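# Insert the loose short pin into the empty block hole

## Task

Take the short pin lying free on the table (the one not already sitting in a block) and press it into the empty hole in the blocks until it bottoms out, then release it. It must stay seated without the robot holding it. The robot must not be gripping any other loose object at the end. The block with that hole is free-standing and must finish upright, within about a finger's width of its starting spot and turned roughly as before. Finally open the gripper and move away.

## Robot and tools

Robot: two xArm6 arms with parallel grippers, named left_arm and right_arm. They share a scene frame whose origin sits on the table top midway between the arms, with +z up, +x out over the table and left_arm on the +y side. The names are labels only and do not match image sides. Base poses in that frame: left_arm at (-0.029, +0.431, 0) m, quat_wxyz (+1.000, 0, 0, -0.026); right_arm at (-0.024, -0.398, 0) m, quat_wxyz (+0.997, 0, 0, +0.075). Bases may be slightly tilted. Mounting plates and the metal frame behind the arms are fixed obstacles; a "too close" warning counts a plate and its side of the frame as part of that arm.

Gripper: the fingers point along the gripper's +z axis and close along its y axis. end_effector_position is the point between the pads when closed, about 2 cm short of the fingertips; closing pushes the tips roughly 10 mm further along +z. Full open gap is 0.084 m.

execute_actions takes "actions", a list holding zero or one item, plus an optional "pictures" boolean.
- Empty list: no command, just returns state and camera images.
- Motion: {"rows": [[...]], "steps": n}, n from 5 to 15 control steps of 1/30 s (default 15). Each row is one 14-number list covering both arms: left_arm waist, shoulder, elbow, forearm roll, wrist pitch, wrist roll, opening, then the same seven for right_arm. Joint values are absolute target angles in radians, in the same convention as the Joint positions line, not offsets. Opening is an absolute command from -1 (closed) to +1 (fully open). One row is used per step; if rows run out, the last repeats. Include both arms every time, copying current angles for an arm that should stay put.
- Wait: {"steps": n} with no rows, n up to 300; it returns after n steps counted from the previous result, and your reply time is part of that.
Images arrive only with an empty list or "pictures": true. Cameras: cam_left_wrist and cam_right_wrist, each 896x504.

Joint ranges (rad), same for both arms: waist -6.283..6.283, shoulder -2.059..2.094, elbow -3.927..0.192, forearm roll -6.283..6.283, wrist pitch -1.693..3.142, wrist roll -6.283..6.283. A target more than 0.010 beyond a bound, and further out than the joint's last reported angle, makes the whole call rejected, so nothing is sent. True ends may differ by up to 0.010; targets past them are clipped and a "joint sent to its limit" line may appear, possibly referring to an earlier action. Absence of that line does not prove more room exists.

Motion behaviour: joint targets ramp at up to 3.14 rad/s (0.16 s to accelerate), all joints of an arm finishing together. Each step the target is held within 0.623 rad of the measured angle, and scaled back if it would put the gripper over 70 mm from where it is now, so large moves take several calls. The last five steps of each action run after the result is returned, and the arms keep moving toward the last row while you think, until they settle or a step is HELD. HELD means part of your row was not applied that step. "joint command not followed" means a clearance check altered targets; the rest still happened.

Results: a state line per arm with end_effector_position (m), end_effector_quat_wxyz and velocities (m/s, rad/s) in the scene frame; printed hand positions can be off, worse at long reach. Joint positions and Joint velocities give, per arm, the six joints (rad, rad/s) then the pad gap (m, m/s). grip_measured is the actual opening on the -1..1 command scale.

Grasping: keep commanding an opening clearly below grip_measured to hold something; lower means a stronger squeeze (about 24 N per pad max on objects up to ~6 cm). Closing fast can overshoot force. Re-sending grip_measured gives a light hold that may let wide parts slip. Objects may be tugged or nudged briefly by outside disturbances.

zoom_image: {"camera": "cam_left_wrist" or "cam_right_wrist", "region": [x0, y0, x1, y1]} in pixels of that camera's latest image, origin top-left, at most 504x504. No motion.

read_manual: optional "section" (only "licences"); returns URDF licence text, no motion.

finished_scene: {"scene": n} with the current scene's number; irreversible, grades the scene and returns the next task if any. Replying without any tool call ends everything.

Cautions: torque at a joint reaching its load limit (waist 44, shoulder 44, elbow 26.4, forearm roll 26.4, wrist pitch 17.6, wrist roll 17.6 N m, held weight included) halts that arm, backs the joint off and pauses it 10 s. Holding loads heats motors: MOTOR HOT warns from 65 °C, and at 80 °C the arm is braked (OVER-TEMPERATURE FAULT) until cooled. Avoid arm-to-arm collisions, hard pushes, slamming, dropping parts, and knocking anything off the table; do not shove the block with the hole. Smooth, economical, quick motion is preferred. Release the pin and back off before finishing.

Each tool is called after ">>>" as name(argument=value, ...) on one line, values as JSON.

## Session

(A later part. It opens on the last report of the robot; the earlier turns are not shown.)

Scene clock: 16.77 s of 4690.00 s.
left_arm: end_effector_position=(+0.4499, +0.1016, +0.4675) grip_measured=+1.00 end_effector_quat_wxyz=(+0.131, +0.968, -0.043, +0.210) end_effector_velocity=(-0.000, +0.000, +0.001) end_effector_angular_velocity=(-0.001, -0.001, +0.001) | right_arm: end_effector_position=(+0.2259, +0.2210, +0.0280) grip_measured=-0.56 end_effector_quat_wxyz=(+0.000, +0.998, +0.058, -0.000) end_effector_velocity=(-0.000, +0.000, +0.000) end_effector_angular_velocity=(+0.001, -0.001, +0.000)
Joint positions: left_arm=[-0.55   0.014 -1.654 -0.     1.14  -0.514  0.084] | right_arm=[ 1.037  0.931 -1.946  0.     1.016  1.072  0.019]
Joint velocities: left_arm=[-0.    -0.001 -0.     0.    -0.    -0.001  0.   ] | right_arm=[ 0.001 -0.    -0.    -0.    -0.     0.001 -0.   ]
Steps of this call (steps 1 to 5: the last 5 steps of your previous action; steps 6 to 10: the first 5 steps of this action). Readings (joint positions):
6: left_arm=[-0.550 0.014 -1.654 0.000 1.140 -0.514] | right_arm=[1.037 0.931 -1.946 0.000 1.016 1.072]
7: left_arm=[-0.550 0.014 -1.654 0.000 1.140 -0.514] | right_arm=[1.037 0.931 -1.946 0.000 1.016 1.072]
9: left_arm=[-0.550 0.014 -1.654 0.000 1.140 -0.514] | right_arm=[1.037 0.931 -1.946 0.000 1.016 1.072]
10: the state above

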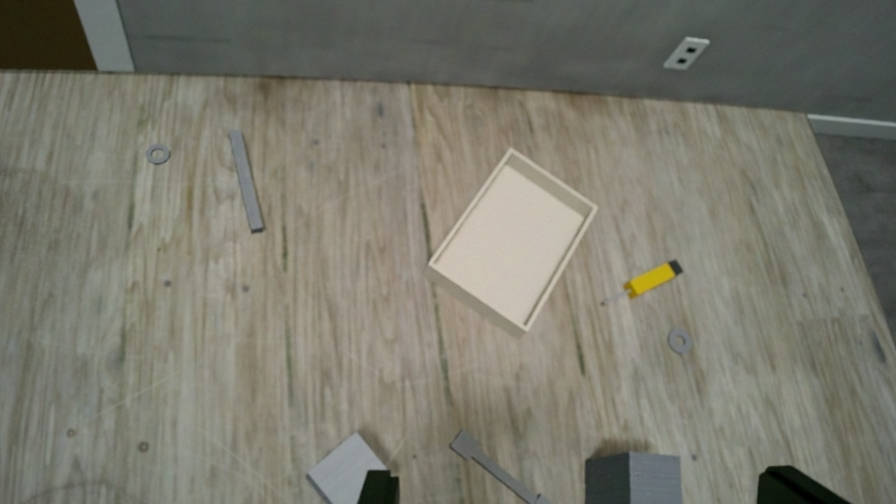

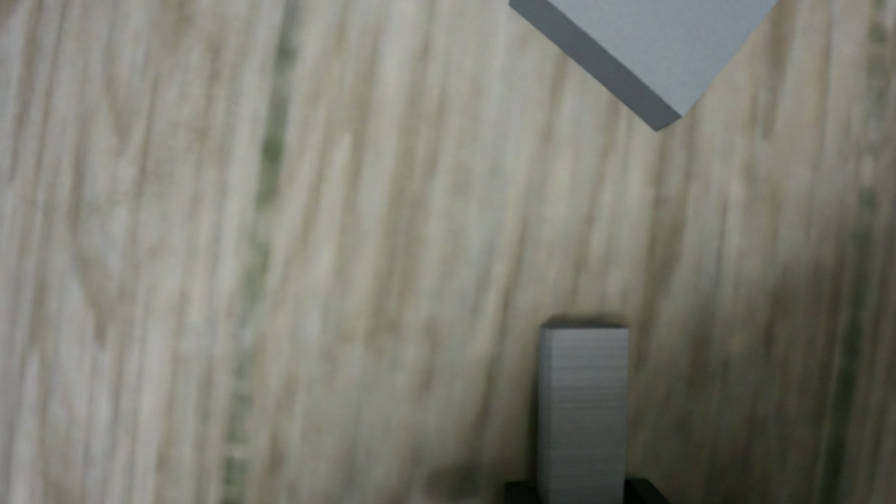

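>>> execute_actions(actions=[{"rows": [[-0.55, 0.014, -1.654, 0, 1.14, -0.514, 1, 1.0373, 0.927, -1.948, 0, 1.021, 1.072, -1],[-0.55, 0.014, -1.654, 0, 1.14, -0.514, 1, 1.0373, 0.920, -1.951, 0, 1.031, 1.072, -1],[-0.55, 0.014, -1.654, 0, 1.14, -0.514, 1, 1.0373, 0.910, -1.955, 0, 1.045, 1.072, -1],[-0.55, 0.014, -1.654, 0, 1.14, -0.514, 1, 1.036, 0.897, -1.959, 0, 1.062, 1.072, -1],[-0.55, 0.014, -1.654, 0, 1.14, -0.514, 1, 1.033, 0.882, -1.961, 0, 1.079, 1.070, -1],[-0.55, 0.014, -1.654, 0, 1.14, -0.514, 1, 1.028, 0.865, -1.959, 0, 1.094, 1.068, -1],[-0.55, 0.014, -1.654, 0, 1.14, -0.514, 1, 1.020, 0.846, -1.950, 0, 1.104, 1.065, -1],[-0.55, 0.014, -1.654, 0, 1.14, -0.514, 1, 1.009, 0.825, -1.932, 0, 1.107, 1.060, -1],[-0.55, 0.014, -1.654, 0, 1.14, -0.514, 1, 0.995, 0.802, -1.906, 0, 1.104, 1.054, -1],[-0.55, 0.014, -1.654, 0, 1.14, -0.514, 1, 0.977, 0.776, -1.872, 0, 1.096, 1.047, -1],[-0.55, 0.014, -1.654, 0, 1.14, -0.514, 1, 0.956, 0.747, -1.832, 0, 1.085, 1.038, -1],[-0.55, 0.014, -1.654, 0, 1.14, -0.514, 1, 0.932, 0.715, -1.787, 0, 1.072, 1.028, -1],[-0.55, 0.014, -1.654, 0, 1.14, -0.514, 1, 0.905, 0.679, -1.737, 0, 1.058, 1.017, -1],[-0.55, 0.014, -1.654, 0, 1.14, -0.514, 1, 0.876, 0.640, -1.683, 0, 1.043, 1.005, -1],[-0.55, 0.014, -1.654, 0, 1.14, -0.514, 1, 0.845, 0.598, -1.625, 0, 1.027, 0.992, -1]], "steps": 15}])

>>> execute_actions(actions=[{"rows": [[-0.55, 0.014, -1.654, 0, 1.14, -0.514, 1, 0.813, 0.555, -1.565, 0, 1.010, 0.979, -1],[-0.55, 0.014, -1.654, 0, 1.14, -0.514, 1, 0.780, 0.510, -1.503, 0, 0.993, 0.965, -1],[-0.55, 0.014, -1.654, 0, 1.14, -0.514, 1, 0.747, 0.465, -1.441, 0, 0.976, 0.951, -1],[-0.55, 0.014, -1.654, 0, 1.14, -0.514, 1, 0.714, 0.420, -1.379, 0, 0.959, 0.937, -1],[-0.55, 0.014, -1.654, 0, 1.14, -0.514, 1, 0.682, 0.377, -1.318, 0, 0.941, 0.924, -1],[-0.55, 0.020, -1.643, 0, 1.116, -0.509, 1, 0.651, 0.335, -1.260, 0, 0.925, 0.911, -1],[-0.55, 0.029, -1.625, 0, 1.08, -0.501, 1, 0.622, 0.295, -1.205, 0, 0.910, 0.898, -1],[-0.55, 0.041, -1.603, 0, 1.033, -0.491, 1, 0.595, 0.258, -1.154, 0, 0.896, 0.887, -1],[-0.55, 0.056, -1.574, 0, 0.974, -0.478, 1, 0.570, 0.224, -1.107, 0, 0.883, 0.876, -1],[-0.55, 0.074, -1.54, 0, 0.903, -0.463, 1, 0.548, 0.194, -1.065, 0, 0.871, 0.867, -1],[-0.55, 0.095, -1.50, 0, 0.82, -0.445, 1, 0.528, 0.167, -1.027, 0, 0.860, 0.859, -1],[-0.55, 0.118, -1.455, 0, 0.725, -0.424, 1, 0.511, 0.144, -0.995, 0, 0.851, 0.852, -1],[-0.55, 0.142, -1.409, 0, 0.63, -0.403, 1, 0.497, 0.125, -0.969, 0, 0.844, 0.846, -1],[-0.55, 0.166, -1.363, 0, 0.535, -0.383, 1, 0.486, 0.110, -0.948, 0, 0.838, 0.841, -1],[-0.55, 0.19, -1.318, 0, 0.44, -0.362, 1, 0.478, 0.099, -0.933, 0, 0.834, 0.838, -1]], "steps": 15}])

>>> execute_actions(actions=[{"rows": [[-0.55, 0.214, -1.272, 0, 0.346, -0.342, 1, 0.474, 0.094, -0.925, 0, 0.831, 0.836, -1],[-0.555, 0.238, -1.226, 0, 0.251, -0.321, 1, 0.4716, 0.0908, -0.9208, 0, 0.83, 0.835, -1],[-0.565, 0.262, -1.181, 0, 0.156, -0.30, 1, 0.4716, 0.0908, -0.9208, 0, 0.83, 0.835, -1],[-0.58, 0.286, -1.135, 0, 0.061, -0.28, 1, 0.4716, 0.0908, -0.9208, 0, 0.83, 0.835, -1],[-0.60, 0.31, -1.09, 0, -0.034, -0.26, 1, 0.4716, 0.0908, -0.9208, 0, 0.83, 0.835, -1],[-0.62, 0.334, -1.044, 0, -0.129, -0.239, 1, 0.4716, 0.0908, -0.9208, 0, 0.83, 0.835, -1],[-0.64, 0.358, -0.998, 0, -0.223, -0.218, 1, 0.4716, 0.0908, -0.9208, 0, 0.83, 0.835, -1],[-0.66, 0.381, -0.953, 0, -0.318, -0.198, 1, 0.4716, 0.0908, -0.9208, 0, 0.83, 0.835, -1],[-0.68, 0.405, -0.907, 0, -0.413, -0.177, 1, 0.4716, 0.0908, -0.9208, 0, 0.83, 0.835, -1],[-0.70, 0.429, -0.862, 0, -0.508, -0.157, 1, 0.4716, 0.0908, -0.9208, 0, 0.83, 0.835, -1],[-0.72, 0.453, -0.816, 0, -0.603, -0.136, 1, 0.4716, 0.0908, -0.9208, 0, 0.83, 0.835, -1],[-0.74, 0.477, -0.77, 0, -0.698, -0.116, 1, 0.4716, 0.0908, -0.9208, 0, 0.83, 0.835, -1],[-0.76, 0.50, -0.725, 0, -0.792, -0.095, 1, 0.4716, 0.0908, -0.9208, 0, 0.83, 0.835, -1],[-0.78, 0.524, -0.68, 0, -0.887, -0.075, 1, 0.4716, 0.0908, -0.9208, 0, 0.83, 0.835, -1],[-0.80, 0.546, -0.638, 0, -0.975, -0.056, 1, 0.4716, 0.0908, -0.9208, 0, 0.83, 0.835, -1]], "steps": 15}])

>>> execute_actions(actions=[{"rows": [[-0.815, 0.565, -0.602, 0, -1.05, -0.04, 1, 0.4716, 0.0908, -0.9208, 0, 0.83, 0.835, -1],[-0.827, 0.581, -0.571, 0, -1.113, -0.026, 1, 0.4716, 0.0908, -0.9208, 0, 0.83, 0.835, -1],[-0.836, 0.594, -0.547, 0, -1.163, -0.015, 1, 0.4716, 0.0908, -0.9208, 0, 0.83, 0.835, -1],[-0.841, 0.603, -0.53, 0, -1.2, -0.007, 1, 0.4716, 0.0908, -0.9208, 0, 0.83, 0.835, -1],[-0.844, 0.608, -0.52, 0, -1.22, -0.002, 1, 0.4716, 0.0908, -0.9208, 0, 0.83, 0.835, -1],[-0.845, 0.611, -0.514, 0, -1.231, 0, 1, 0.4716, 0.0908, -0.9208, 0, 0.83, 0.835, -1]], "steps": 15}])

>>> execute_actions(actions=[{"steps": 10}], pictures=true)

Scene clock: 19.80 s of 4690.00 s.
left_arm: end_effector_position=(+0.4499, +0.1016, +0.4675) grip_measured=+1.00 end_effector_quat_wxyz=(+0.131, +0.968, -0.043, +0.210) end_effector_velocity=(-0.000, +0.001, +0.001) end_effector_angular_velocity=(-0.000, -0.002, -0.001) | right_arm: end_effector_position=(+0.2390, +0.2123, +0.0840) grip_measured=-0.56 end_effector_quat_wxyz=(-0.003, +0.999, +0.051, +0.002) end_effector_velocity=(+0.167, -0.145, +0.212) end_effector_angular_velocity=(+0.061, -0.027, -0.183)
Joint positions: left_arm=[-0.55   0.014 -1.654  0.     1.14  -0.514  0.084] | right_arm=[ 1.014  0.831 -1.937  0.     1.098  1.061  0.019]
Joint velocities: left_arm=[ 0.001 -0.002  0.001 -0.    -0.     0.002 -0.   ] | right_arm=[-0.316 -0.632  0.484 -0.     0.082 -0.133 -0.   ]
Steps of this call (steps 1 to 5: the last 5 steps of your previous action; steps 6 to 15: the robot went on to your last target; steps 16 to 81: nothing new was sent; steps 82 to 91: the first 10 steps of this action). Readings (joint positions):
82: left_arm=[-0.550 0.014 -1.654 0.000 1.140 -0.514] | right_arm=[1.037 0.930 -1.947 0.000 1.016 1.072]
83: left_arm=[-0.550 0.014 -1.654 -0.000 1.140 -0.514] | right_arm=[1.037 0.929 -1.947 0.000 1.019 1.072]
85: left_arm=[-0.550 0.014 -1.654 -0.000 1.140 -0.514] | right_arm=[1.037 0.921 -1.949 0.000 1.033 1.072]
89: left_arm=[-0.550 0.014 -1.654 0.000 1.140 -0.514] | right_arm=[1.030 0.871 -1.956 0.000 1.085 1.068]
91: the state above

Scene clock: 20.30 s of 4690.00 s.
left_arm: end_effector_position=(+0.4624, +0.0930, +0.4551) grip_measured=+1.00 end_effector_quat_wxyz=(+0.137, +0.963, -0.051, +0.224) end_effector_velocity=(+0.166, -0.114, -0.243) end_effector_angular_velocity=(-0.064, -0.310, -0.208) | right_arm: end_effector_position=(+0.3488, +0.0109, +0.1215) grip_measured=-0.56 end_effector_quat_wxyz=(-0.000, +0.999, -0.046, +0.000) end_effector_velocity=(+0.098, -0.496, +0.032) end_effector_angular_velocity=(+0.001, +0.001, -0.424)
Joint positions: left_arm=[-0.55   0.03  -1.619 -0.     1.056 -0.496  0.084] | right_arm=[ 0.682  0.379 -1.322 -0.     0.943  0.924  0.019]
Joint velocities: left_arm=[ 0.001  0.283  0.542 -0.    -1.117  0.242 -0.   ] | right_arm=[-0.735 -1.01   1.396  0.001 -0.386 -0.312 -0.   ]
Steps of this call (steps 1 to 5: the last 5 steps of your previous action; steps 6 to 15: the first 10 steps of this action). Readings (joint positions):
6: left_arm=[-0.550 0.014 -1.654 0.000 1.140 -0.514] | right_arm=[0.904 0.678 -1.734 -0.000 1.057 1.016]
7: left_arm=[-0.550 0.014 -1.654 -0.000 1.140 -0.514] | right_arm=[0.879 0.646 -1.689 -0.000 1.045 1.007]
9: left_arm=[-0.550 0.014 -1.654 -0.000 1.140 -0.514] | right_arm=[0.829 0.580 -1.599 -0.000 1.020 0.986]
13: left_arm=[-0.550 0.017 -1.645 -0.000 1.114 -0.509] | right_arm=[0.731 0.446 -1.415 -0.000 0.968 0.945]
15: the state above

Scene clock: 20.80 s of 4690.00 s.
left_arm: end_effector_position=(+0.5086, +0.0284, +0.2450) grip_measured=+1.00 end_effector_quat_wxyz=(+0.167, +0.916, -0.160, +0.328) end_effector_velocity=(-0.168, -0.151, -0.434) end_effector_angular_velocity=(+0.035, -0.432, -0.636) | right_arm: end_effector_position=(+0.3499, -0.1292, +0.1201) grip_measured=-0.56 end_effector_quat_wxyz=(-0.000, +0.994, -0.105, +0.000) end_effector_velocity=(-0.001, -0.002, -0.001) end_effector_angular_velocity=(+0.000, +0.001, -0.002)
Joint positions: left_arm=[-0.59   0.268 -1.172 -0.     0.151 -0.298  0.084] | right_arm=[ 0.474  0.092 -0.923  0.     0.83   0.835  0.019]
Joint velocities: left_arm=[-0.331  0.483  0.926  0.001 -1.733  0.418  0.   ] | right_arm=[-0.003 -0.003  0.006  0.001 -0.003 -0.002  0.   ]
Steps of this call (steps 1 to 5: the last 5 steps of your previous action; steps 6 to 15: the first 10 steps of this action). Readings (joint positions):
6: left_arm=[-0.550 0.120 -1.454 0.000 0.731 -0.425] | right_arm=[0.534 0.175 -1.039 -0.000 0.864 0.862]
7: left_arm=[-0.550 0.136 -1.424 0.000 0.668 -0.412] | right_arm=[0.510 0.144 -0.995 -0.000 0.852 0.852]
9: left_arm=[-0.550 0.168 -1.362 0.000 0.538 -0.383] | right_arm=[0.480 0.104 -0.939 -0.000 0.837 0.840]
13: left_arm=[-0.569 0.235 -1.235 -0.000 0.274 -0.326] | right_arm=[0.474 0.093 -0.923 0.000 0.830 0.835]
15: the state above

Scene clock: 21.30 s of 4690.00 s.
left_arm: end_effector_position=(+0.3589, +0.0148, +0.0584) grip_measured=+1.00 end_effector_quat_wxyz=(+0.179, +0.853, -0.326, +0.365) end_effector_velocity=(-0.353, +0.054, -0.122) end_effector_angular_velocity=(-0.392, -0.827, -0.694) | right_arm: end_effector_position=(+0.3500, -0.1304, +0.1200) grip_measured=-0.56 end_effector_quat_wxyz=(+0.000, +0.994, -0.106, -0.000) end_effector_velocity=(+0.000, -0.001, +0.000) end_effector_angular_velocity=(+0.001, -0.000, -0.002)
Joint positions: left_arm=[-0.768  0.507 -0.714  0.    -0.629 -0.09   0.084] | right_arm=[ 0.472  0.091 -0.921  0.     0.83   0.835  0.019]
Joint velocities: left_arm=[-0.389  0.531  1.014  0.    -2.396  0.455 -0.   ] | right_arm=[-0.002 -0.001  0.001  0.001 -0.     0.     0.   ]
Steps of this call (steps 1 to 5: the last 5 steps of your previous action; steps 6 to 15: the first 10 steps of this action). Readings (joint positions):
6: left_arm=[-0.659 0.362 -0.991 0.000 -0.149 -0.216] | right_arm=[0.473 0.091 -0.921 0.000 0.830 0.835]
7: left_arm=[-0.671 0.377 -0.962 0.000 -0.193 -0.203] | right_arm=[0.472 0.091 -0.921 0.000 0.830 0.835]
9: left_arm=[-0.695 0.408 -0.903 0.000 -0.281 -0.176] | right_arm=[0.472 0.091 -0.921 0.000 0.830 0.835]
13: left_arm=[-0.743 0.472 -0.780 0.000 -0.488 -0.120] | right_arm=[0.472 0.091 -0.921 0.000 0.830 0.835]
15: the state above

Scene clock: 21.63 s of 4690.00 s.
left_arm: end_effector_position=(+0.2908, +0.0310, +0.0832) grip_measured=+1.00 end_effector_quat_wxyz=(+0.233, +0.761, -0.366, +0.483) end_effector_velocity=(+0.007, -0.009, +0.039) end_effector_angular_velocity=(-0.101, -0.100, -0.006) | right_arm: end_effector_position=(+0.3500, -0.1305, +0.1200) grip_measured=-0.56 end_effector_quat_wxyz=(+0.000, +0.994, -0.107, +0.000) end_effector_velocity=(-0.000, -0.000, -0.001) end_effector_angular_velocity=(-0.001, +0.001, -0.000)
Joint positions: left_arm=[-0.844  0.609 -0.517 -0.    -1.224 -0.001  0.084] | right_arm=[ 0.472  0.091 -0.921  0.     0.83   0.835  0.019]
Joint velocities: left_arm=[-0.002 -0.008 -0.013 -0.003 -0.12   0.016 -0.   ] | right_arm=[-0.     0.002  0.     0.    -0.    -0.     0.   ]
Kept back: nothing.
Steps of this call (steps 1 to 5: the last 5 steps of your previous action; steps 6 to 10: the robot went on to your last target). Readings (joint positions):
1: left_arm=[-0.781 0.525 -0.680 0.000 -0.715 -0.075] | right_arm=[0.472 0.091 -0.921 0.000 0.830 0.835]
2: left_arm=[-0.794 0.543 -0.646 0.000 -0.810 -0.060] | right_arm=[0.472 0.091 -0.921 0.000 0.830 0.835]
4: left_arm=[-0.818 0.575 -0.584 0.000 -1.000 -0.032] | right_arm=[0.472 0.091 -0.921 0.000 0.830 0.835]
8: left_arm=[-0.843 0.608 -0.519 0.000 -1.207 -0.003] | right_arm=[0.472 0.091 -0.921 0.000 0.830 0.835]
10: the state above

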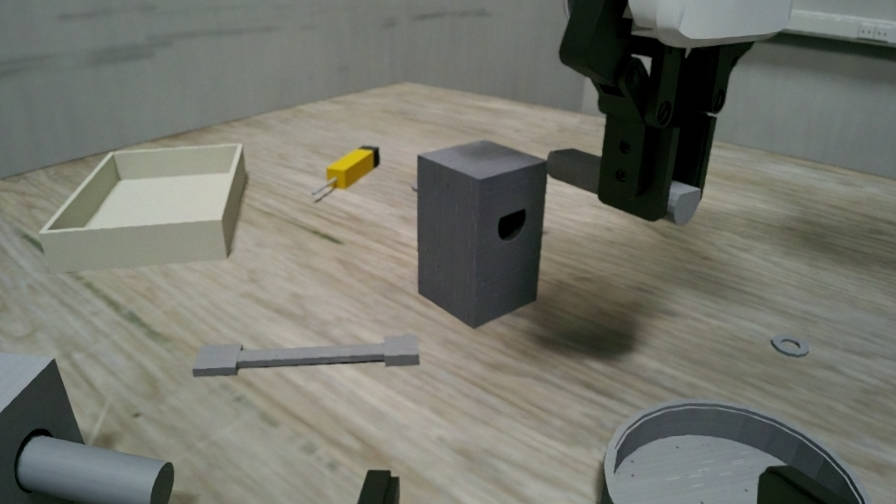

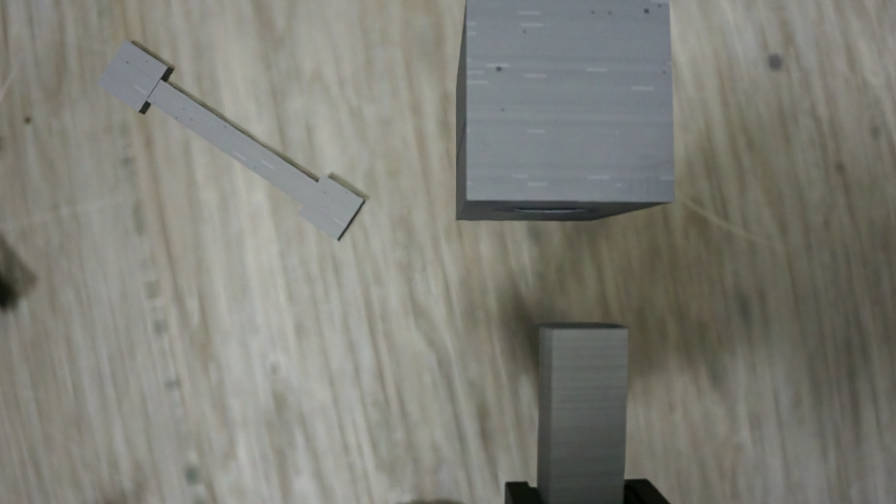

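>>> zoom_image(camera="cam_left_wrist", region=[400, 100, 740, 340])

Region (400, 100, 740, 340) of cam_left_wrist's 896x504 image, scaled by 1.482, with more detail than that image has; it fills the top 356 rows of this view, and the rest is white.

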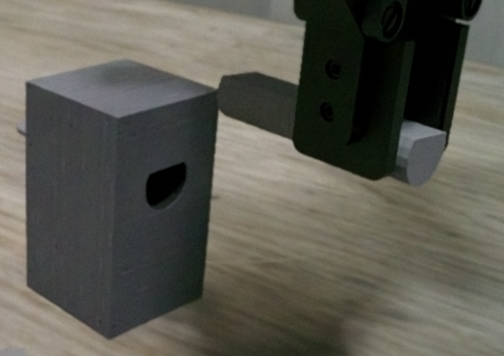

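>>> zoom_image(camera="cam_left_wrist", region=[620, 150, 730, 240])

Region (620, 150, 730, 240) of cam_left_wrist's 896x504 image, scaled by 4.582, with more detail than that image has; it fills the top 412 rows of this view, and the rest is white.

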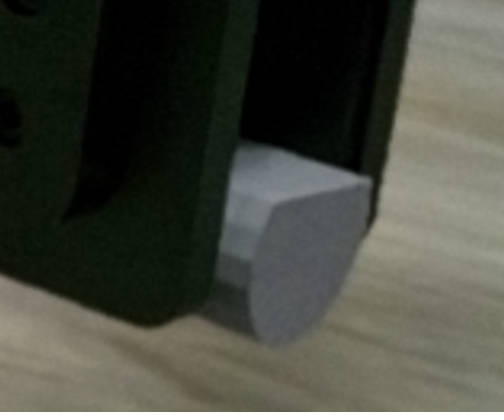

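>>> zoom_image(camera="cam_right_wrist", region=[440, 160, 700, 360])

Region (440, 160, 700, 360) of cam_right_wrist's 896x504 image, scaled by 1.938, with more detail than that image has; it fills the top 388 rows of this view, and the rest is white.

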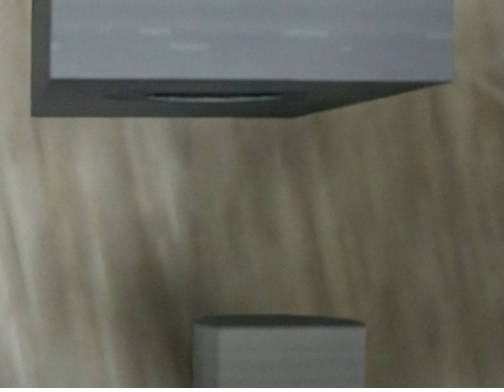

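>>> execute_actions(actions=[{"rows": [[-0.845, 0.611, -0.514, 0, -1.231, 0, 1, 0.4716, 0.0937, -0.9226, -0.0018, 0.8304, 0.8359, -1],[-0.845, 0.611, -0.514, 0, -1.231, 0, 1, 0.4716, 0.1003, -0.9269, -0.0059, 0.8315, 0.8379, -1],[-0.845, 0.611, -0.514, 0, -1.231, 0, 1, 0.4716, 0.1117, -0.9342, -0.013, 0.8333, 0.8413, -1],[-0.845, 0.611, -0.514, 0, -1.231, 0, 1, 0.4715, 0.127, -0.944, -0.0224, 0.8356, 0.8458, -1],[-0.845, 0.611, -0.514, 0, -1.231, 0, 1, 0.4715, 0.1441, -0.955, -0.033, 0.8383, 0.851, -1],[-0.845, 0.611, -0.514, 0, -1.231, 0, 1, 0.4715, 0.1631, -0.9672, -0.0448, 0.8413, 0.8567, -1],[-0.845, 0.611, -0.514, 0, -1.231, 0, 1, 0.4714, 0.186, -0.9819, -0.059, 0.8449, 0.8635, -1],[-0.845, 0.611, -0.514, 0, -1.231, 0, 1, 0.4714, 0.2088, -0.9965, -0.0732, 0.8484, 0.8703, -1],[-0.845, 0.611, -0.514, 0, -1.231, 0, 1, 0.4713, 0.2278, -1.0087, -0.085, 0.8514, 0.876, -1],[-0.845, 0.611, -0.514, 0, -1.231, 0, 1, 0.4713, 0.2449, -1.0197, -0.0956, 0.8541, 0.8812, -1],[-0.845, 0.611, -0.514, 0, -1.231, 0, 1, 0.4713, 0.2602, -1.0295, -0.105, 0.8564, 0.8857, -1],[-0.845, 0.611, -0.514, 0, -1.231, 0, 1, 0.4712, 0.2716, -1.0368, -0.1121, 0.8582, 0.8891, -1],[-0.845, 0.611, -0.514, 0, -1.231, 0, 1, 0.4712, 0.2782, -1.0411, -0.1162, 0.8593, 0.8911, -1],[-0.845, 0.611, -0.514, 0, -1.231, 0, 1, 0.4712, 0.2811, -1.0429, -0.118, 0.8597, 0.892, -1]], "steps": 15}])

>>> execute_actions(actions=[{"steps": 14}], pictures=true)

Scene clock: 25.07 s of 4690.00 s.
left_arm: end_effector_position=(+0.2897, +0.0314, +0.0834) grip_measured=+1.00 end_effector_quat_wxyz=(+0.233, +0.760, -0.366, +0.484) end_effector_velocity=(+0.000, -0.000, +0.001) end_effector_angular_velocity=(-0.002, -0.001, -0.000) | right_arm: end_effector_position=(+0.3623, -0.1329, +0.0952) grip_measured=-0.56 end_effector_quat_wxyz=(+0.036, +0.994, -0.100, -0.004) end_effector_velocity=(+0.063, -0.021, -0.156) end_effector_angular_velocity=(-0.414, +0.100, +0.077)
Joint positions: left_arm=[-0.845  0.611 -0.514 -0.    -1.231  0.     0.084] | right_arm=[ 0.471  0.196 -0.989 -0.066  0.846  0.867  0.019]
Joint velocities: left_arm=[-0.    -0.001 -0.     0.    -0.    -0.001 -0.   ] | right_arm=[-0.002  0.617 -0.379 -0.372  0.094  0.178 -0.   ]
Steps of this call (steps 1 to 30: the robot went on to your last target; steps 31 to 90: nothing new was sent; then 0.10 s passed at rest; steps 91 to 100: the first 10 steps of this action). Readings (joint positions):
91: left_arm=[-0.845 0.611 -0.514 0.000 -1.231 -0.000] | right_arm=[0.472 0.091 -0.921 -0.000 0.830 0.835]
92: left_arm=[-0.845 0.611 -0.514 -0.000 -1.231 -0.000] | right_arm=[0.472 0.092 -0.922 -0.001 0.830 0.836]
94: left_arm=[-0.845 0.611 -0.514 0.000 -1.231 0.000] | right_arm=[0.472 0.101 -0.929 -0.007 0.832 0.839]
98: left_arm=[-0.845 0.611 -0.514 -0.000 -1.231 0.000] | right_arm=[0.472 0.156 -0.964 -0.041 0.840 0.855]
100: the state above

Scene clock: 25.53 s of 4690.00 s.
left_arm: end_effector_position=(+0.2897, +0.0314, +0.0834) grip_measured=+1.00 end_effector_quat_wxyz=(+0.233, +0.760, -0.366, +0.484) end_effector_velocity=(+0.000, -0.000, +0.000) end_effector_angular_velocity=(-0.000, -0.000, -0.000) | right_arm: end_effector_position=(+0.3717, -0.1356, +0.0746) grip_measured=-0.56 end_effector_quat_wxyz=(+0.064, +0.993, -0.094, -0.006) end_effector_velocity=(-0.002, -0.001, -0.003) end_effector_angular_velocity=(-0.005, +0.008, -0.001)
Joint positions: left_arm=[-0.845  0.611 -0.514  0.    -1.231  0.     0.084] | right_arm=[ 0.471  0.28  -1.043 -0.118  0.86   0.892  0.019]
Joint velocities: left_arm=[ 0. -0. -0.  0. -0.  0.  0.] | right_arm=[ 0.     0.005  0.003  0.001  0.001 -0.     0.   ]
Kept back: nothing.
Steps of this call (steps 1 to 5: the last 5 steps of your previous action; steps 6 to 14: the robot went on to your last target). Readings (joint positions):
1: left_arm=[-0.845 0.611 -0.514 0.000 -1.231 -0.000] | right_arm=[0.471 0.217 -1.001 -0.078 0.850 0.872]
2: left_arm=[-0.845 0.611 -0.514 -0.000 -1.231 0.000] | right_arm=[0.471 0.235 -1.012 -0.089 0.852 0.878]
4: left_arm=[-0.845 0.611 -0.514 -0.000 -1.231 0.000] | right_arm=[0.471 0.265 -1.030 -0.107 0.857 0.886]
8: left_arm=[-0.845 0.611 -0.514 -0.000 -1.231 0.000] | right_arm=[0.471 0.280 -1.041 -0.117 0.860 0.892]
14: the state above

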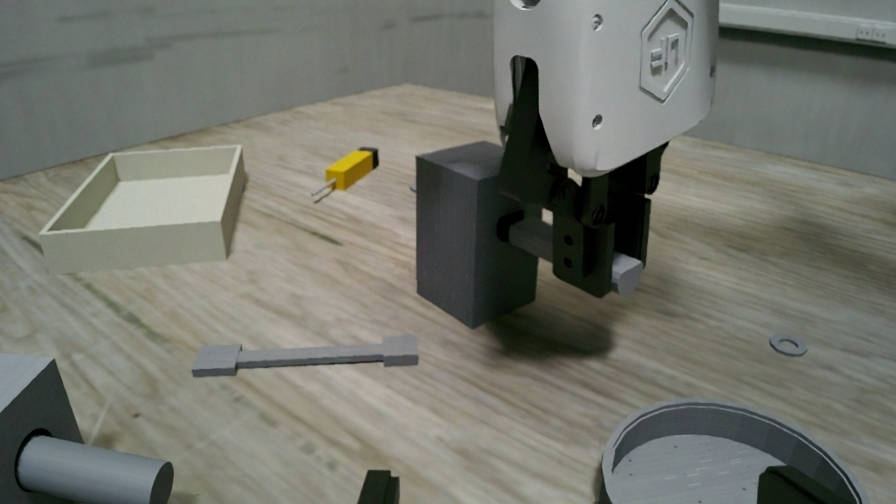

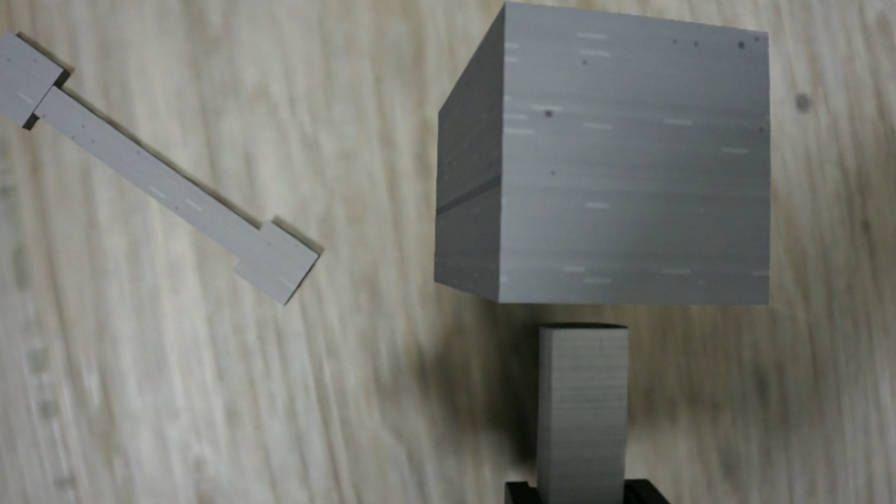

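>>> zoom_image(camera="cam_left_wrist", region=[470, 190, 660, 310])

Region (470, 190, 660, 310) of cam_left_wrist's 896x504 image, scaled by 2.653, with more detail than that image has; it fills the top 318 rows of this view, and the rest is white.

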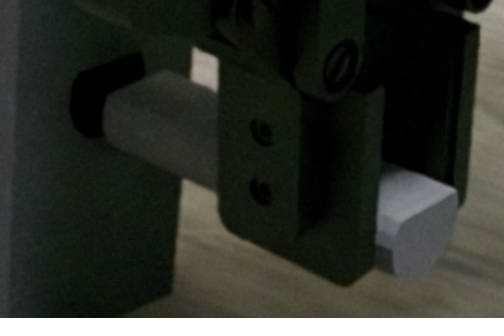

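>>> zoom_image(camera="cam_left_wrist", region=[485, 200, 565, 265])

>>> zoom_image(camera="cam_left_wrist", region=[590, 240, 660, 300])

Region (485, 200, 565, 265) of cam_left_wrist's 896x504 image, scaled by 6.300, with more detail than that image has; it fills the top 410 rows of this view, and the rest is white.

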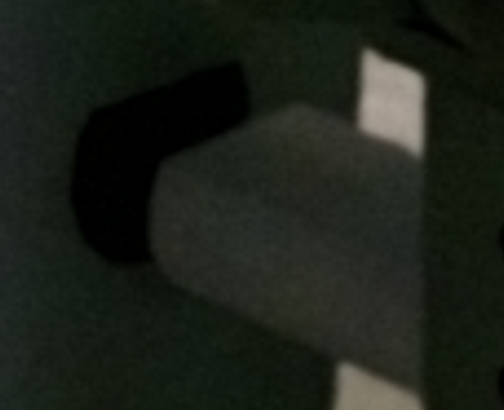

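Region (590, 240, 660, 300) of cam_left_wrist's 896x504 image, scaled by 7.200, with more detail than that image has; it fills the top 432 rows of this view, and the rest is white.

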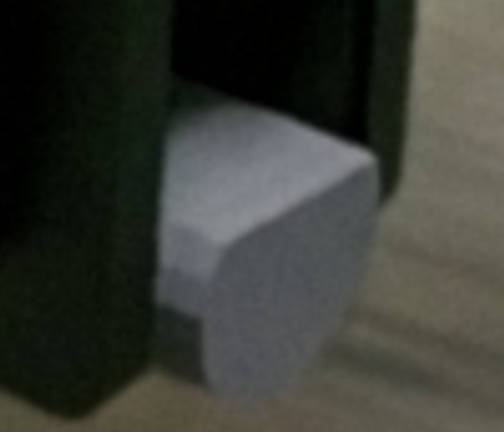

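>>> execute_actions(actions=[{"rows": [[-0.845, 0.611, -0.514, 0, -1.231, 0, 1, 0.4700, 0.2790, -1.0397, -0.115, 0.8557, 0.889, -1],[-0.845, 0.611, -0.514, 0, -1.231, 0, 1, 0.4678, 0.2749, -1.0335, -0.109, 0.8477, 0.883, -1],[-0.845, 0.611, -0.514, 0, -1.231, 0, 1, 0.4651, 0.2699, -1.026, -0.1017, 0.838, 0.8759, -1],[-0.845, 0.611, -0.514, 0, -1.231, 0, 1, 0.4624, 0.2649, -1.0184, -0.0945, 0.8284, 0.8687, -1],[-0.845, 0.611, -0.514, 0, -1.231, 0, 1, 0.4600, 0.2605, -1.0118, -0.0881, 0.82, 0.8625, -1],[-0.845, 0.611, -0.514, 0, -1.231, 0, 1, 0.4584, 0.2575, -1.0073, -0.0838, 0.8143, 0.8582, -1],[-0.845, 0.611, -0.514, 0, -1.231, 0, 1, 0.4576, 0.2561, -1.0052, -0.0818, 0.8116, 0.8562, -1],[-0.845, 0.611, -0.514, 0, -1.231, 0, 1, 0.4568, 0.2573, -1.007, -0.0818, 0.8121, 0.8554, -1],[-0.845, 0.611, -0.514, 0, -1.231, 0, 1, 0.4555, 0.2592, -1.0097, -0.0819, 0.8128, 0.8541, -1],[-0.845, 0.611, -0.514, 0, -1.231, 0, 1, 0.4540, 0.2614, -1.0128, -0.0819, 0.8137, 0.8527, -1],[-0.845, 0.611, -0.514, 0, -1.231, 0, 1, 0.4525, 0.2636, -1.0159, -0.082, 0.8146, 0.8512, -1],[-0.845, 0.611, -0.514, 0, -1.231, 0, 1, 0.4513, 0.2654, -1.0186, -0.082, 0.8153, 0.8499, -1],[-0.845, 0.611, -0.514, 0, -1.231, 0, 1, 0.4506, 0.2665, -1.0201, -0.082, 0.8157, 0.8493, -1]], "steps": 15}])

>>> execute_actions(actions=[{"steps": 14}], pictures=true)

>>> zoom_image(camera="cam_left_wrist", region=[480, 195, 570, 265])

Scene clock: 28.20 s of 4690.00 s.
left_arm: end_effector_position=(+0.2897, +0.0314, +0.0834) grip_measured=+1.00 end_effector_quat_wxyz=(+0.233, +0.760, -0.366, +0.484) end_effector_velocity=(-0.000, -0.001, +0.000) end_effector_angular_velocity=(-0.001, -0.000, -0.001) | right_arm: end_effector_position=(+0.3722, -0.1367, +0.0752) grip_measured=-0.56 end_effector_quat_wxyz=(+0.043, +0.995, -0.095, -0.004) end_effector_velocity=(+0.020, -0.001, +0.002) end_effector_angular_velocity=(+0.033, -0.011, +0.006)
Joint positions: left_arm=[-0.845  0.611 -0.514  0.    -1.231 -0.     0.084] | right_arm=[ 0.457  0.258 -1.009 -0.083  0.814  0.856  0.019]
Joint velocities: left_arm=[-0.001 -0.    -0.001 -0.    -0.    -0.001 -0.   ] | right_arm=[-0.033  0.025 -0.036  0.024 -0.02  -0.055  0.   ]
Steps of this call (steps 1 to 30: the robot went on to your last target; steps 31 to 70: nothing new was sent; steps 71 to 80: the first 10 steps of this action). Readings (joint positions):
71: left_arm=[-0.845 0.611 -0.514 0.000 -1.231 -0.000] | right_arm=[0.471 0.281 -1.043 -0.118 0.859 0.892]
72: left_arm=[-0.845 0.611 -0.514 0.000 -1.231 0.000] | right_arm=[0.471 0.280 -1.041 -0.116 0.857 0.890]
74: left_arm=[-0.845 0.611 -0.514 0.000 -1.231 -0.000] | right_arm=[0.468 0.275 -1.033 -0.109 0.847 0.882]
78: left_arm=[-0.845 0.611 -0.514 0.000 -1.231 -0.000] | right_arm=[0.459 0.259 -1.010 -0.087 0.818 0.861]
80: the state above

Scene clock: 28.67 s of 4690.00 s.
left_arm: end_effector_position=(+0.2897, +0.0314, +0.0834) grip_measured=+1.00 end_effector_quat_wxyz=(+0.233, +0.760, -0.366, +0.484) end_effector_velocity=(-0.000, +0.000, -0.001) end_effector_angular_velocity=(+0.001, +0.001, +0.000) | right_arm: end_effector_position=(+0.3763, -0.1371, +0.0752) grip_measured=-0.56 end_effector_quat_wxyz=(+0.042, +0.995, -0.095, -0.004) end_effector_velocity=(+0.000, -0.000, +0.000) end_effector_angular_velocity=(-0.000, -0.000, +0.000)
Joint positions: left_arm=[-0.845  0.611 -0.514 -0.    -1.231 -0.     0.084] | right_arm=[ 0.451  0.266 -1.02  -0.082  0.816  0.849  0.019]
Joint velocities: left_arm=[-0.     0.002 -0.    -0.     0.    -0.     0.   ] | right_arm=[-0.    -0.    -0.    -0.001  0.     0.     0.   ]
Kept back: nothing.
Steps of this call (steps 1 to 5: the last 5 steps of your previous action; steps 6 to 14: the robot went on to your last target). Readings (joint positions):
1: left_arm=[-0.845 0.611 -0.514 -0.000 -1.231 -0.000] | right_arm=[0.455 0.260 -1.010 -0.082 0.814 0.855]
2: left_arm=[-0.845 0.611 -0.514 -0.000 -1.231 -0.000] | right_arm=[0.454 0.261 -1.013 -0.082 0.814 0.853]
4: left_arm=[-0.845 0.611 -0.514 0.000 -1.231 0.000] | right_arm=[0.452 0.265 -1.018 -0.082 0.815 0.851]
8: left_arm=[-0.845 0.611 -0.514 -0.000 -1.231 0.000] | right_arm=[0.451 0.267 -1.020 -0.082 0.816 0.849]
14: the state above

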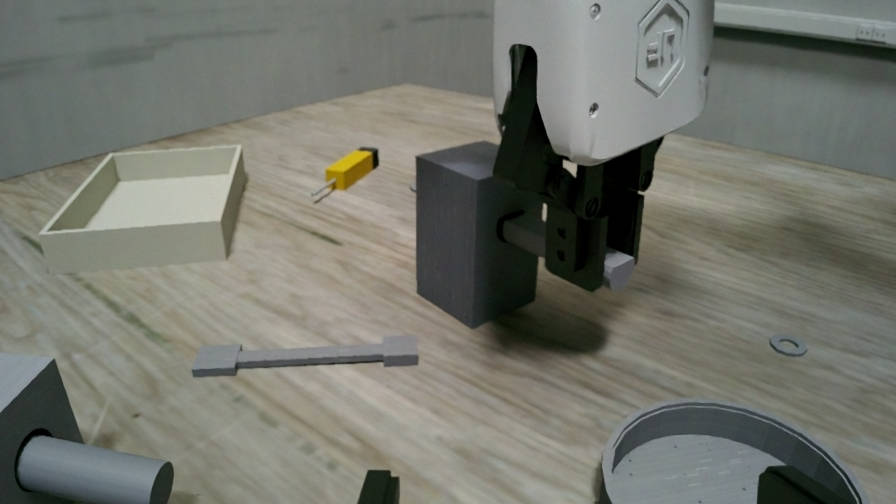

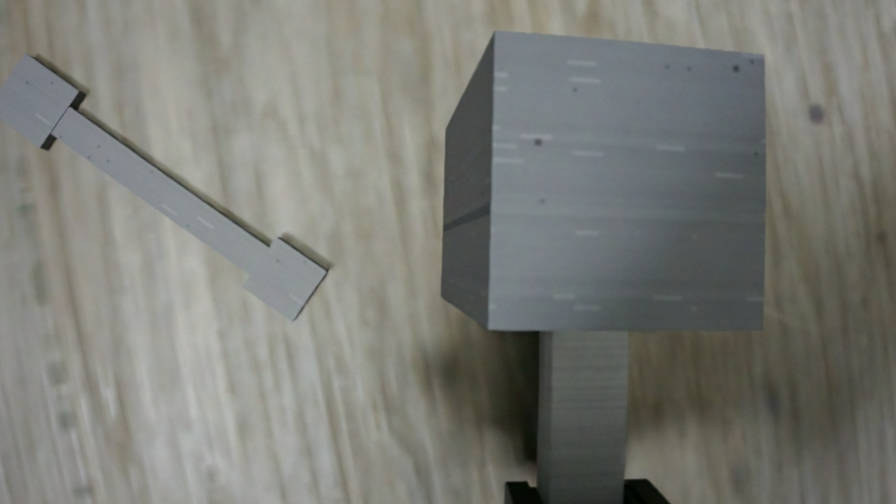

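Region (480, 195, 570, 265) of cam_left_wrist's 896x504 image, scaled by 5.600, with more detail than that image has.

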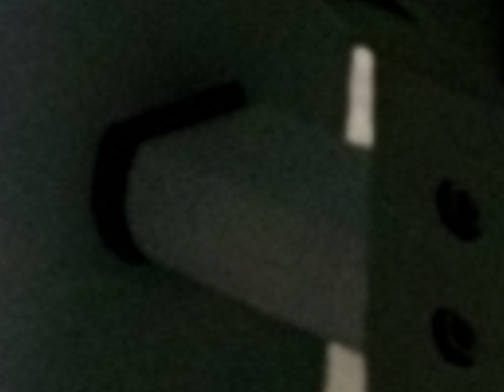

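>>> execute_actions(actions=[{"rows": [[-0.845, 0.611, -0.514, 0, -1.231, 0, 1, 0.4500, 0.2664, -1.0213, -0.082, 0.817, 0.8487, -1],[-0.845, 0.611, -0.514, 0, -1.231, 0, 1, 0.4488, 0.2681, -1.0239, -0.0821, 0.8177, 0.8475, -1],[-0.845, 0.611, -0.514, 0, -1.231, 0, 1, 0.4474, 0.2702, -1.0269, -0.0821, 0.8186, 0.8461, -1],[-0.845, 0.611, -0.514, 0, -1.231, 0, 1, 0.4460, 0.2723, -1.0299, -0.0822, 0.8194, 0.8447, -1],[-0.845, 0.611, -0.514, 0, -1.231, 0, 1, 0.4446, 0.2743, -1.0329, -0.0822, 0.8202, 0.8433, -1],[-0.845, 0.611, -0.514, 0, -1.231, 0, 1, 0.4432, 0.2764, -1.0358, -0.0823, 0.821, 0.8419, -1],[-0.845, 0.611, -0.514, 0, -1.231, 0, 1, 0.4418, 0.2785, -1.0388, -0.0823, 0.8219, 0.8405, -1],[-0.845, 0.611, -0.514, 0, -1.231, 0, 1, 0.4404, 0.2806, -1.0418, -0.0824, 0.8227, 0.8391, -1],[-0.845, 0.611, -0.514, 0, -1.231, 0, 1, 0.4390, 0.2826, -1.0448, -0.0824, 0.8235, 0.8378, -1],[-0.845, 0.611, -0.514, 0, -1.231, 0, 1, 0.4376, 0.2847, -1.0478, -0.0825, 0.8243, 0.8364, -1],[-0.845, 0.611, -0.514, 0, -1.231, 0, 1, 0.4366, 0.2862, -1.0499, -0.0825, 0.8249, 0.8354, -1]], "steps": 15}])

>>> execute_actions(actions=[{"steps": 10}], pictures=true)

Scene clock: 29.50 s of 4690.00 s.
left_arm: end_effector_position=(+0.2897, +0.0314, +0.0834) grip_measured=+1.00 end_effector_quat_wxyz=(+0.233, +0.760, -0.366, +0.484) end_effector_velocity=(-0.000, +0.000, -0.001) end_effector_angular_velocity=(+0.001, +0.000, -0.001) | right_arm: end_effector_position=(+0.3834, -0.1385, +0.0757) grip_measured=-0.56 end_effector_quat_wxyz=(+0.042, +0.995, -0.095, -0.004) end_effector_velocity=(+0.029, -0.005, +0.000) end_effector_angular_velocity=(+0.001, -0.001, -0.000)
Joint positions: left_arm=[-0.845  0.611 -0.514 -0.    -1.231  0.     0.084] | right_arm=[ 0.441  0.28  -1.041 -0.082  0.823  0.839  0.019]
Joint velocities: left_arm=[-0.     0.001  0.     0.     0.     0.001 -0.   ] | right_arm=[-0.041  0.061 -0.088 -0.001  0.024 -0.041 -0.   ]
Steps of this call (steps 1 to 15: the robot went on to your last target; steps 16 to 25: the first 10 steps of this action). Readings (joint positions):
16: left_arm=[-0.845 0.611 -0.514 0.000 -1.231 0.000] | right_arm=[0.451 0.266 -1.020 -0.082 0.816 0.849]
17: left_arm=[-0.845 0.611 -0.514 0.000 -1.231 0.000] | right_arm=[0.450 0.267 -1.021 -0.082 0.816 0.849]
19: left_arm=[-0.845 0.611 -0.514 -0.000 -1.231 0.000] | right_arm=[0.449 0.268 -1.024 -0.082 0.818 0.847]
23: left_arm=[-0.845 0.611 -0.514 -0.000 -1.231 0.000] | right_arm=[0.443 0.276 -1.036 -0.082 0.821 0.842]
25: the state above

Scene clock: 29.83 s of 4690.00 s.
left_arm: end_effector_position=(+0.2897, +0.0314, +0.0834) grip_measured=+1.00 end_effector_quat_wxyz=(+0.233, +0.760, -0.366, +0.484) end_effector_velocity=(-0.001, -0.001, +0.000) end_effector_angular_velocity=(+0.000, -0.001, -0.002) | right_arm: end_effector_position=(+0.3861, -0.1389, +0.0757) grip_measured=-0.56 end_effector_quat_wxyz=(+0.042, +0.995, -0.095, -0.004) end_effector_velocity=(+0.000, +0.000, +0.000) end_effector_angular_velocity=(-0.000, -0.001, -0.001)
Joint positions: left_arm=[-0.845  0.611 -0.514 -0.    -1.231 -0.     0.084] | right_arm=[ 0.437  0.286 -1.05  -0.082  0.825  0.835  0.019]
Joint velocities: left_arm=[-0.002 -0.    -0.     0.    -0.     0.001 -0.   ] | right_arm=[-0.     0.    -0.001 -0.001  0.     0.001  0.   ]
Kept back: nothing.
Steps of this call (steps 1 to 5: the last 5 steps of your previous action; steps 6 to 10: the robot went on to your last target). Readings (joint positions):
1: left_arm=[-0.845 0.611 -0.514 -0.000 -1.231 -0.000] | right_arm=[0.439 0.282 -1.044 -0.082 0.823 0.838]
2: left_arm=[-0.845 0.611 -0.514 0.000 -1.231 -0.000] | right_arm=[0.438 0.284 -1.047 -0.082 0.824 0.837]
4: left_arm=[-0.845 0.611 -0.514 -0.000 -1.231 -0.000] | right_arm=[0.437 0.286 -1.049 -0.082 0.825 0.836]
8: left_arm=[-0.845 0.611 -0.514 -0.000 -1.231 0.000] | right_arm=[0.437 0.286 -1.050 -0.082 0.825 0.835]
10: the state above

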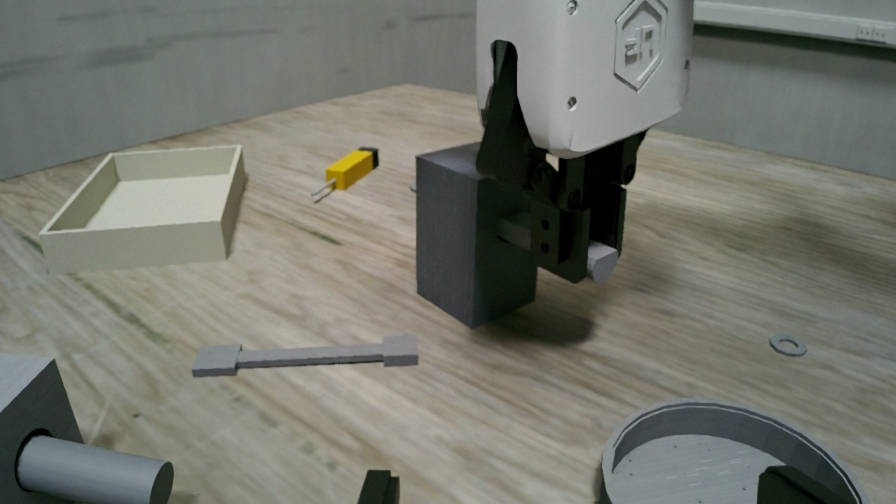

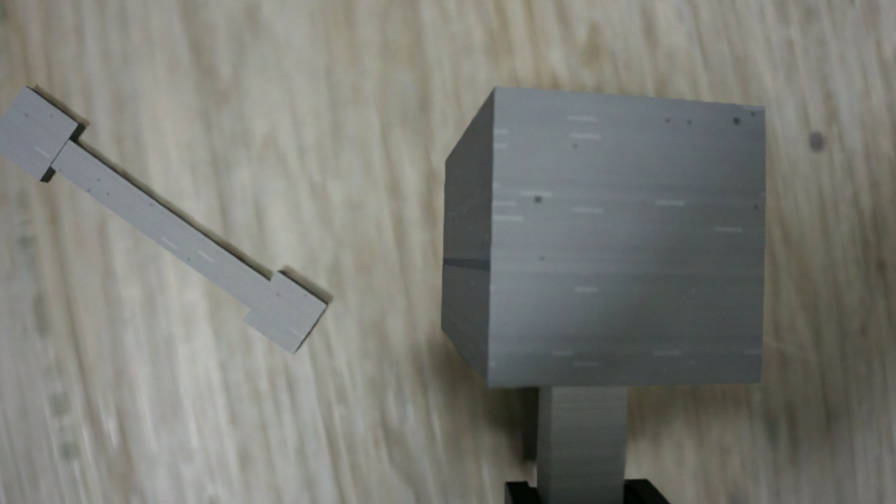

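>>> execute_actions(actions=[{"rows": [[-0.845, 0.611, -0.514, 0, -1.231, 0, 1, 0.4356, 0.2877, -1.052, -0.0826, 0.8255, 0.8344, -1],[-0.845, 0.611, -0.514, 0, -1.231, 0, 1, 0.4340, 0.29, -1.0554, -0.0826, 0.8264, 0.8328, -1],[-0.845, 0.611, -0.514, 0, -1.231, 0, 1, 0.4322, 0.2927, -1.0592, -0.0827, 0.8275, 0.831, -1],[-0.845, 0.611, -0.514, 0, -1.231, 0, 1, 0.4304, 0.2953, -1.063, -0.0828, 0.8285, 0.8293, -1],[-0.845, 0.611, -0.514, 0, -1.231, 0, 1, 0.4286, 0.298, -1.0668, -0.0828, 0.8296, 0.8275, -1],[-0.845, 0.611, -0.514, 0, -1.231, 0, 1, 0.4268, 0.3006, -1.0706, -0.0829, 0.8306, 0.8257, -1],[-0.845, 0.611, -0.514, 0, -1.231, 0, 1, 0.4250, 0.3033, -1.0744, -0.083, 0.8317, 0.8239, -1],[-0.845, 0.611, -0.514, 0, -1.231, 0, 1, 0.4232, 0.3059, -1.0783, -0.083, 0.8327, 0.8221, -1],[-0.845, 0.611, -0.514, 0, -1.231, 0, 1, 0.4214, 0.3086, -1.0821, -0.0831, 0.8338, 0.8203, -1],[-0.845, 0.611, -0.514, 0, -1.231, 0, 1, 0.4196, 0.3112, -1.0859, -0.0832, 0.8348, 0.8186, -1],[-0.845, 0.611, -0.514, 0, -1.231, 0, 1, 0.4180, 0.3136, -1.0893, -0.0832, 0.8357, 0.817, -1],[-0.845, 0.611, -0.514, 0, -1.231, 0, 1, 0.4166, 0.3157, -1.0923, -0.0833, 0.8366, 0.8156, -1],[-0.845, 0.611, -0.514, 0, -1.231, 0, 1, 0.4155, 0.3173, -1.0946, -0.0833, 0.8372, 0.8145, -1]], "steps": 15}])

>>> execute_actions(actions=[{"steps": 10}], pictures=true)

Scene clock: 30.73 s of 4690.00 s.
left_arm: end_effector_position=(+0.2897, +0.0314, +0.0834) grip_measured=+1.00 end_effector_quat_wxyz=(+0.233, +0.760, -0.366, +0.484) end_effector_velocity=(-0.000, -0.000, +0.000) end_effector_angular_velocity=(-0.001, +0.001, -0.000) | right_arm: end_effector_position=(+0.3954, -0.1408, +0.0757) grip_measured=-0.56 end_effector_quat_wxyz=(+0.042, +0.995, -0.095, -0.004) end_effector_velocity=(+0.038, -0.008, -0.000) end_effector_angular_velocity=(-0.000, -0.001, -0.000)
Joint positions: left_arm=[-0.845  0.611 -0.514 -0.    -1.231 -0.     0.084] | right_arm=[ 0.423  0.306 -1.078 -0.083  0.832  0.822  0.019]
Joint velocities: left_arm=[-0.001 -0.001  0.001 -0.     0.    -0.001  0.   ] | right_arm=[-0.053  0.08  -0.114 -0.003  0.03  -0.052 -0.   ]
Steps of this call (steps 1 to 15: the robot went on to your last target; steps 16 to 17: nothing new was sent; steps 18 to 27: the first 10 steps of this action). Readings (joint positions):
18: left_arm=[-0.845 0.611 -0.514 0.000 -1.231 -0.000] | right_arm=[0.437 0.286 -1.050 -0.083 0.825 0.835]
19: left_arm=[-0.845 0.611 -0.514 0.000 -1.231 -0.000] | right_arm=[0.436 0.287 -1.051 -0.083 0.825 0.835]
21: left_arm=[-0.845 0.611 -0.514 0.000 -1.231 -0.000] | right_arm=[0.434 0.290 -1.056 -0.083 0.827 0.833]
25: left_arm=[-0.845 0.611 -0.514 0.000 -1.231 0.000] | right_arm=[0.427 0.300 -1.070 -0.083 0.830 0.826]
27: the state above

Scene clock: 31.07 s of 4690.00 s.
left_arm: end_effector_position=(+0.2897, +0.0314, +0.0834) grip_measured=+1.00 end_effector_quat_wxyz=(+0.233, +0.760, -0.366, +0.484) end_effector_velocity=(-0.000, -0.001, +0.001) end_effector_angular_velocity=(-0.001, -0.002, -0.002) | right_arm: end_effector_position=(+0.4005, -0.1421, +0.0754) grip_measured=-0.56 end_effector_quat_wxyz=(+0.042, +0.995, -0.095, -0.004) end_effector_velocity=(+0.001, +0.000, +0.000) end_effector_angular_velocity=(+0.000, -0.001, -0.000)
Joint positions: left_arm=[-0.845  0.611 -0.514 -0.    -1.231  0.     0.084] | right_arm=[ 0.416  0.317 -1.094 -0.083  0.838  0.815  0.019]
Joint velocities: left_arm=[-0.001 -0.003  0.001  0.     0.     0.001  0.   ] | right_arm=[-0.     0.001 -0.002 -0.001 -0.     0.    -0.   ]
Kept back: nothing.
Steps of this call (steps 1 to 5: the last 5 steps of your previous action; steps 6 to 10: the robot went on to your last target). Readings (joint positions):
1: left_arm=[-0.845 0.611 -0.514 -0.000 -1.231 0.000] | right_arm=[0.422 0.308 -1.081 -0.083 0.834 0.821]
2: left_arm=[-0.845 0.611 -0.514 -0.000 -1.231 -0.000] | right_arm=[0.420 0.311 -1.085 -0.083 0.834 0.819]
4: left_arm=[-0.845 0.611 -0.514 0.000 -1.231 -0.000] | right_arm=[0.417 0.315 -1.091 -0.083 0.837 0.816]
8: left_arm=[-0.845 0.611 -0.514 -0.000 -1.231 0.000] | right_arm=[0.416 0.317 -1.094 -0.083 0.838 0.815]
10: the state above

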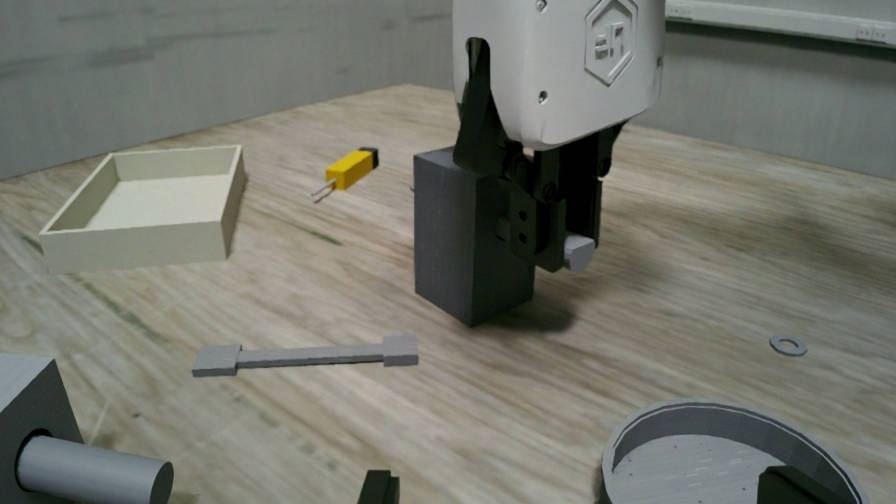

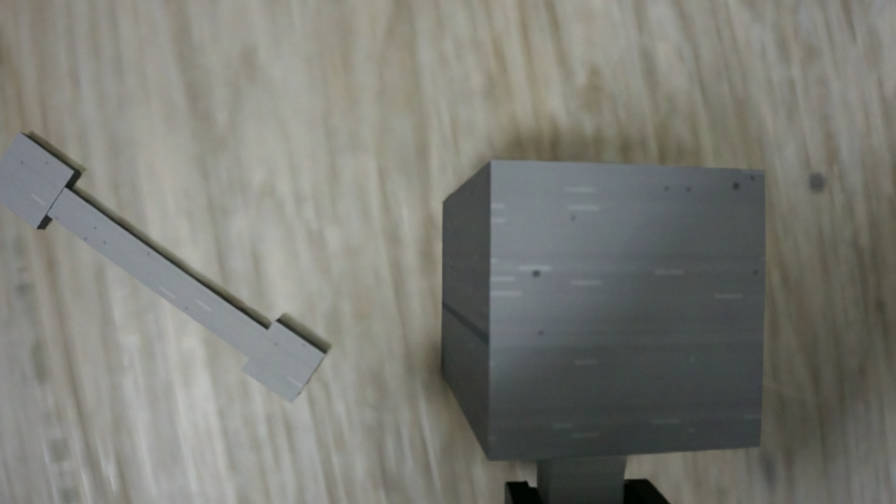

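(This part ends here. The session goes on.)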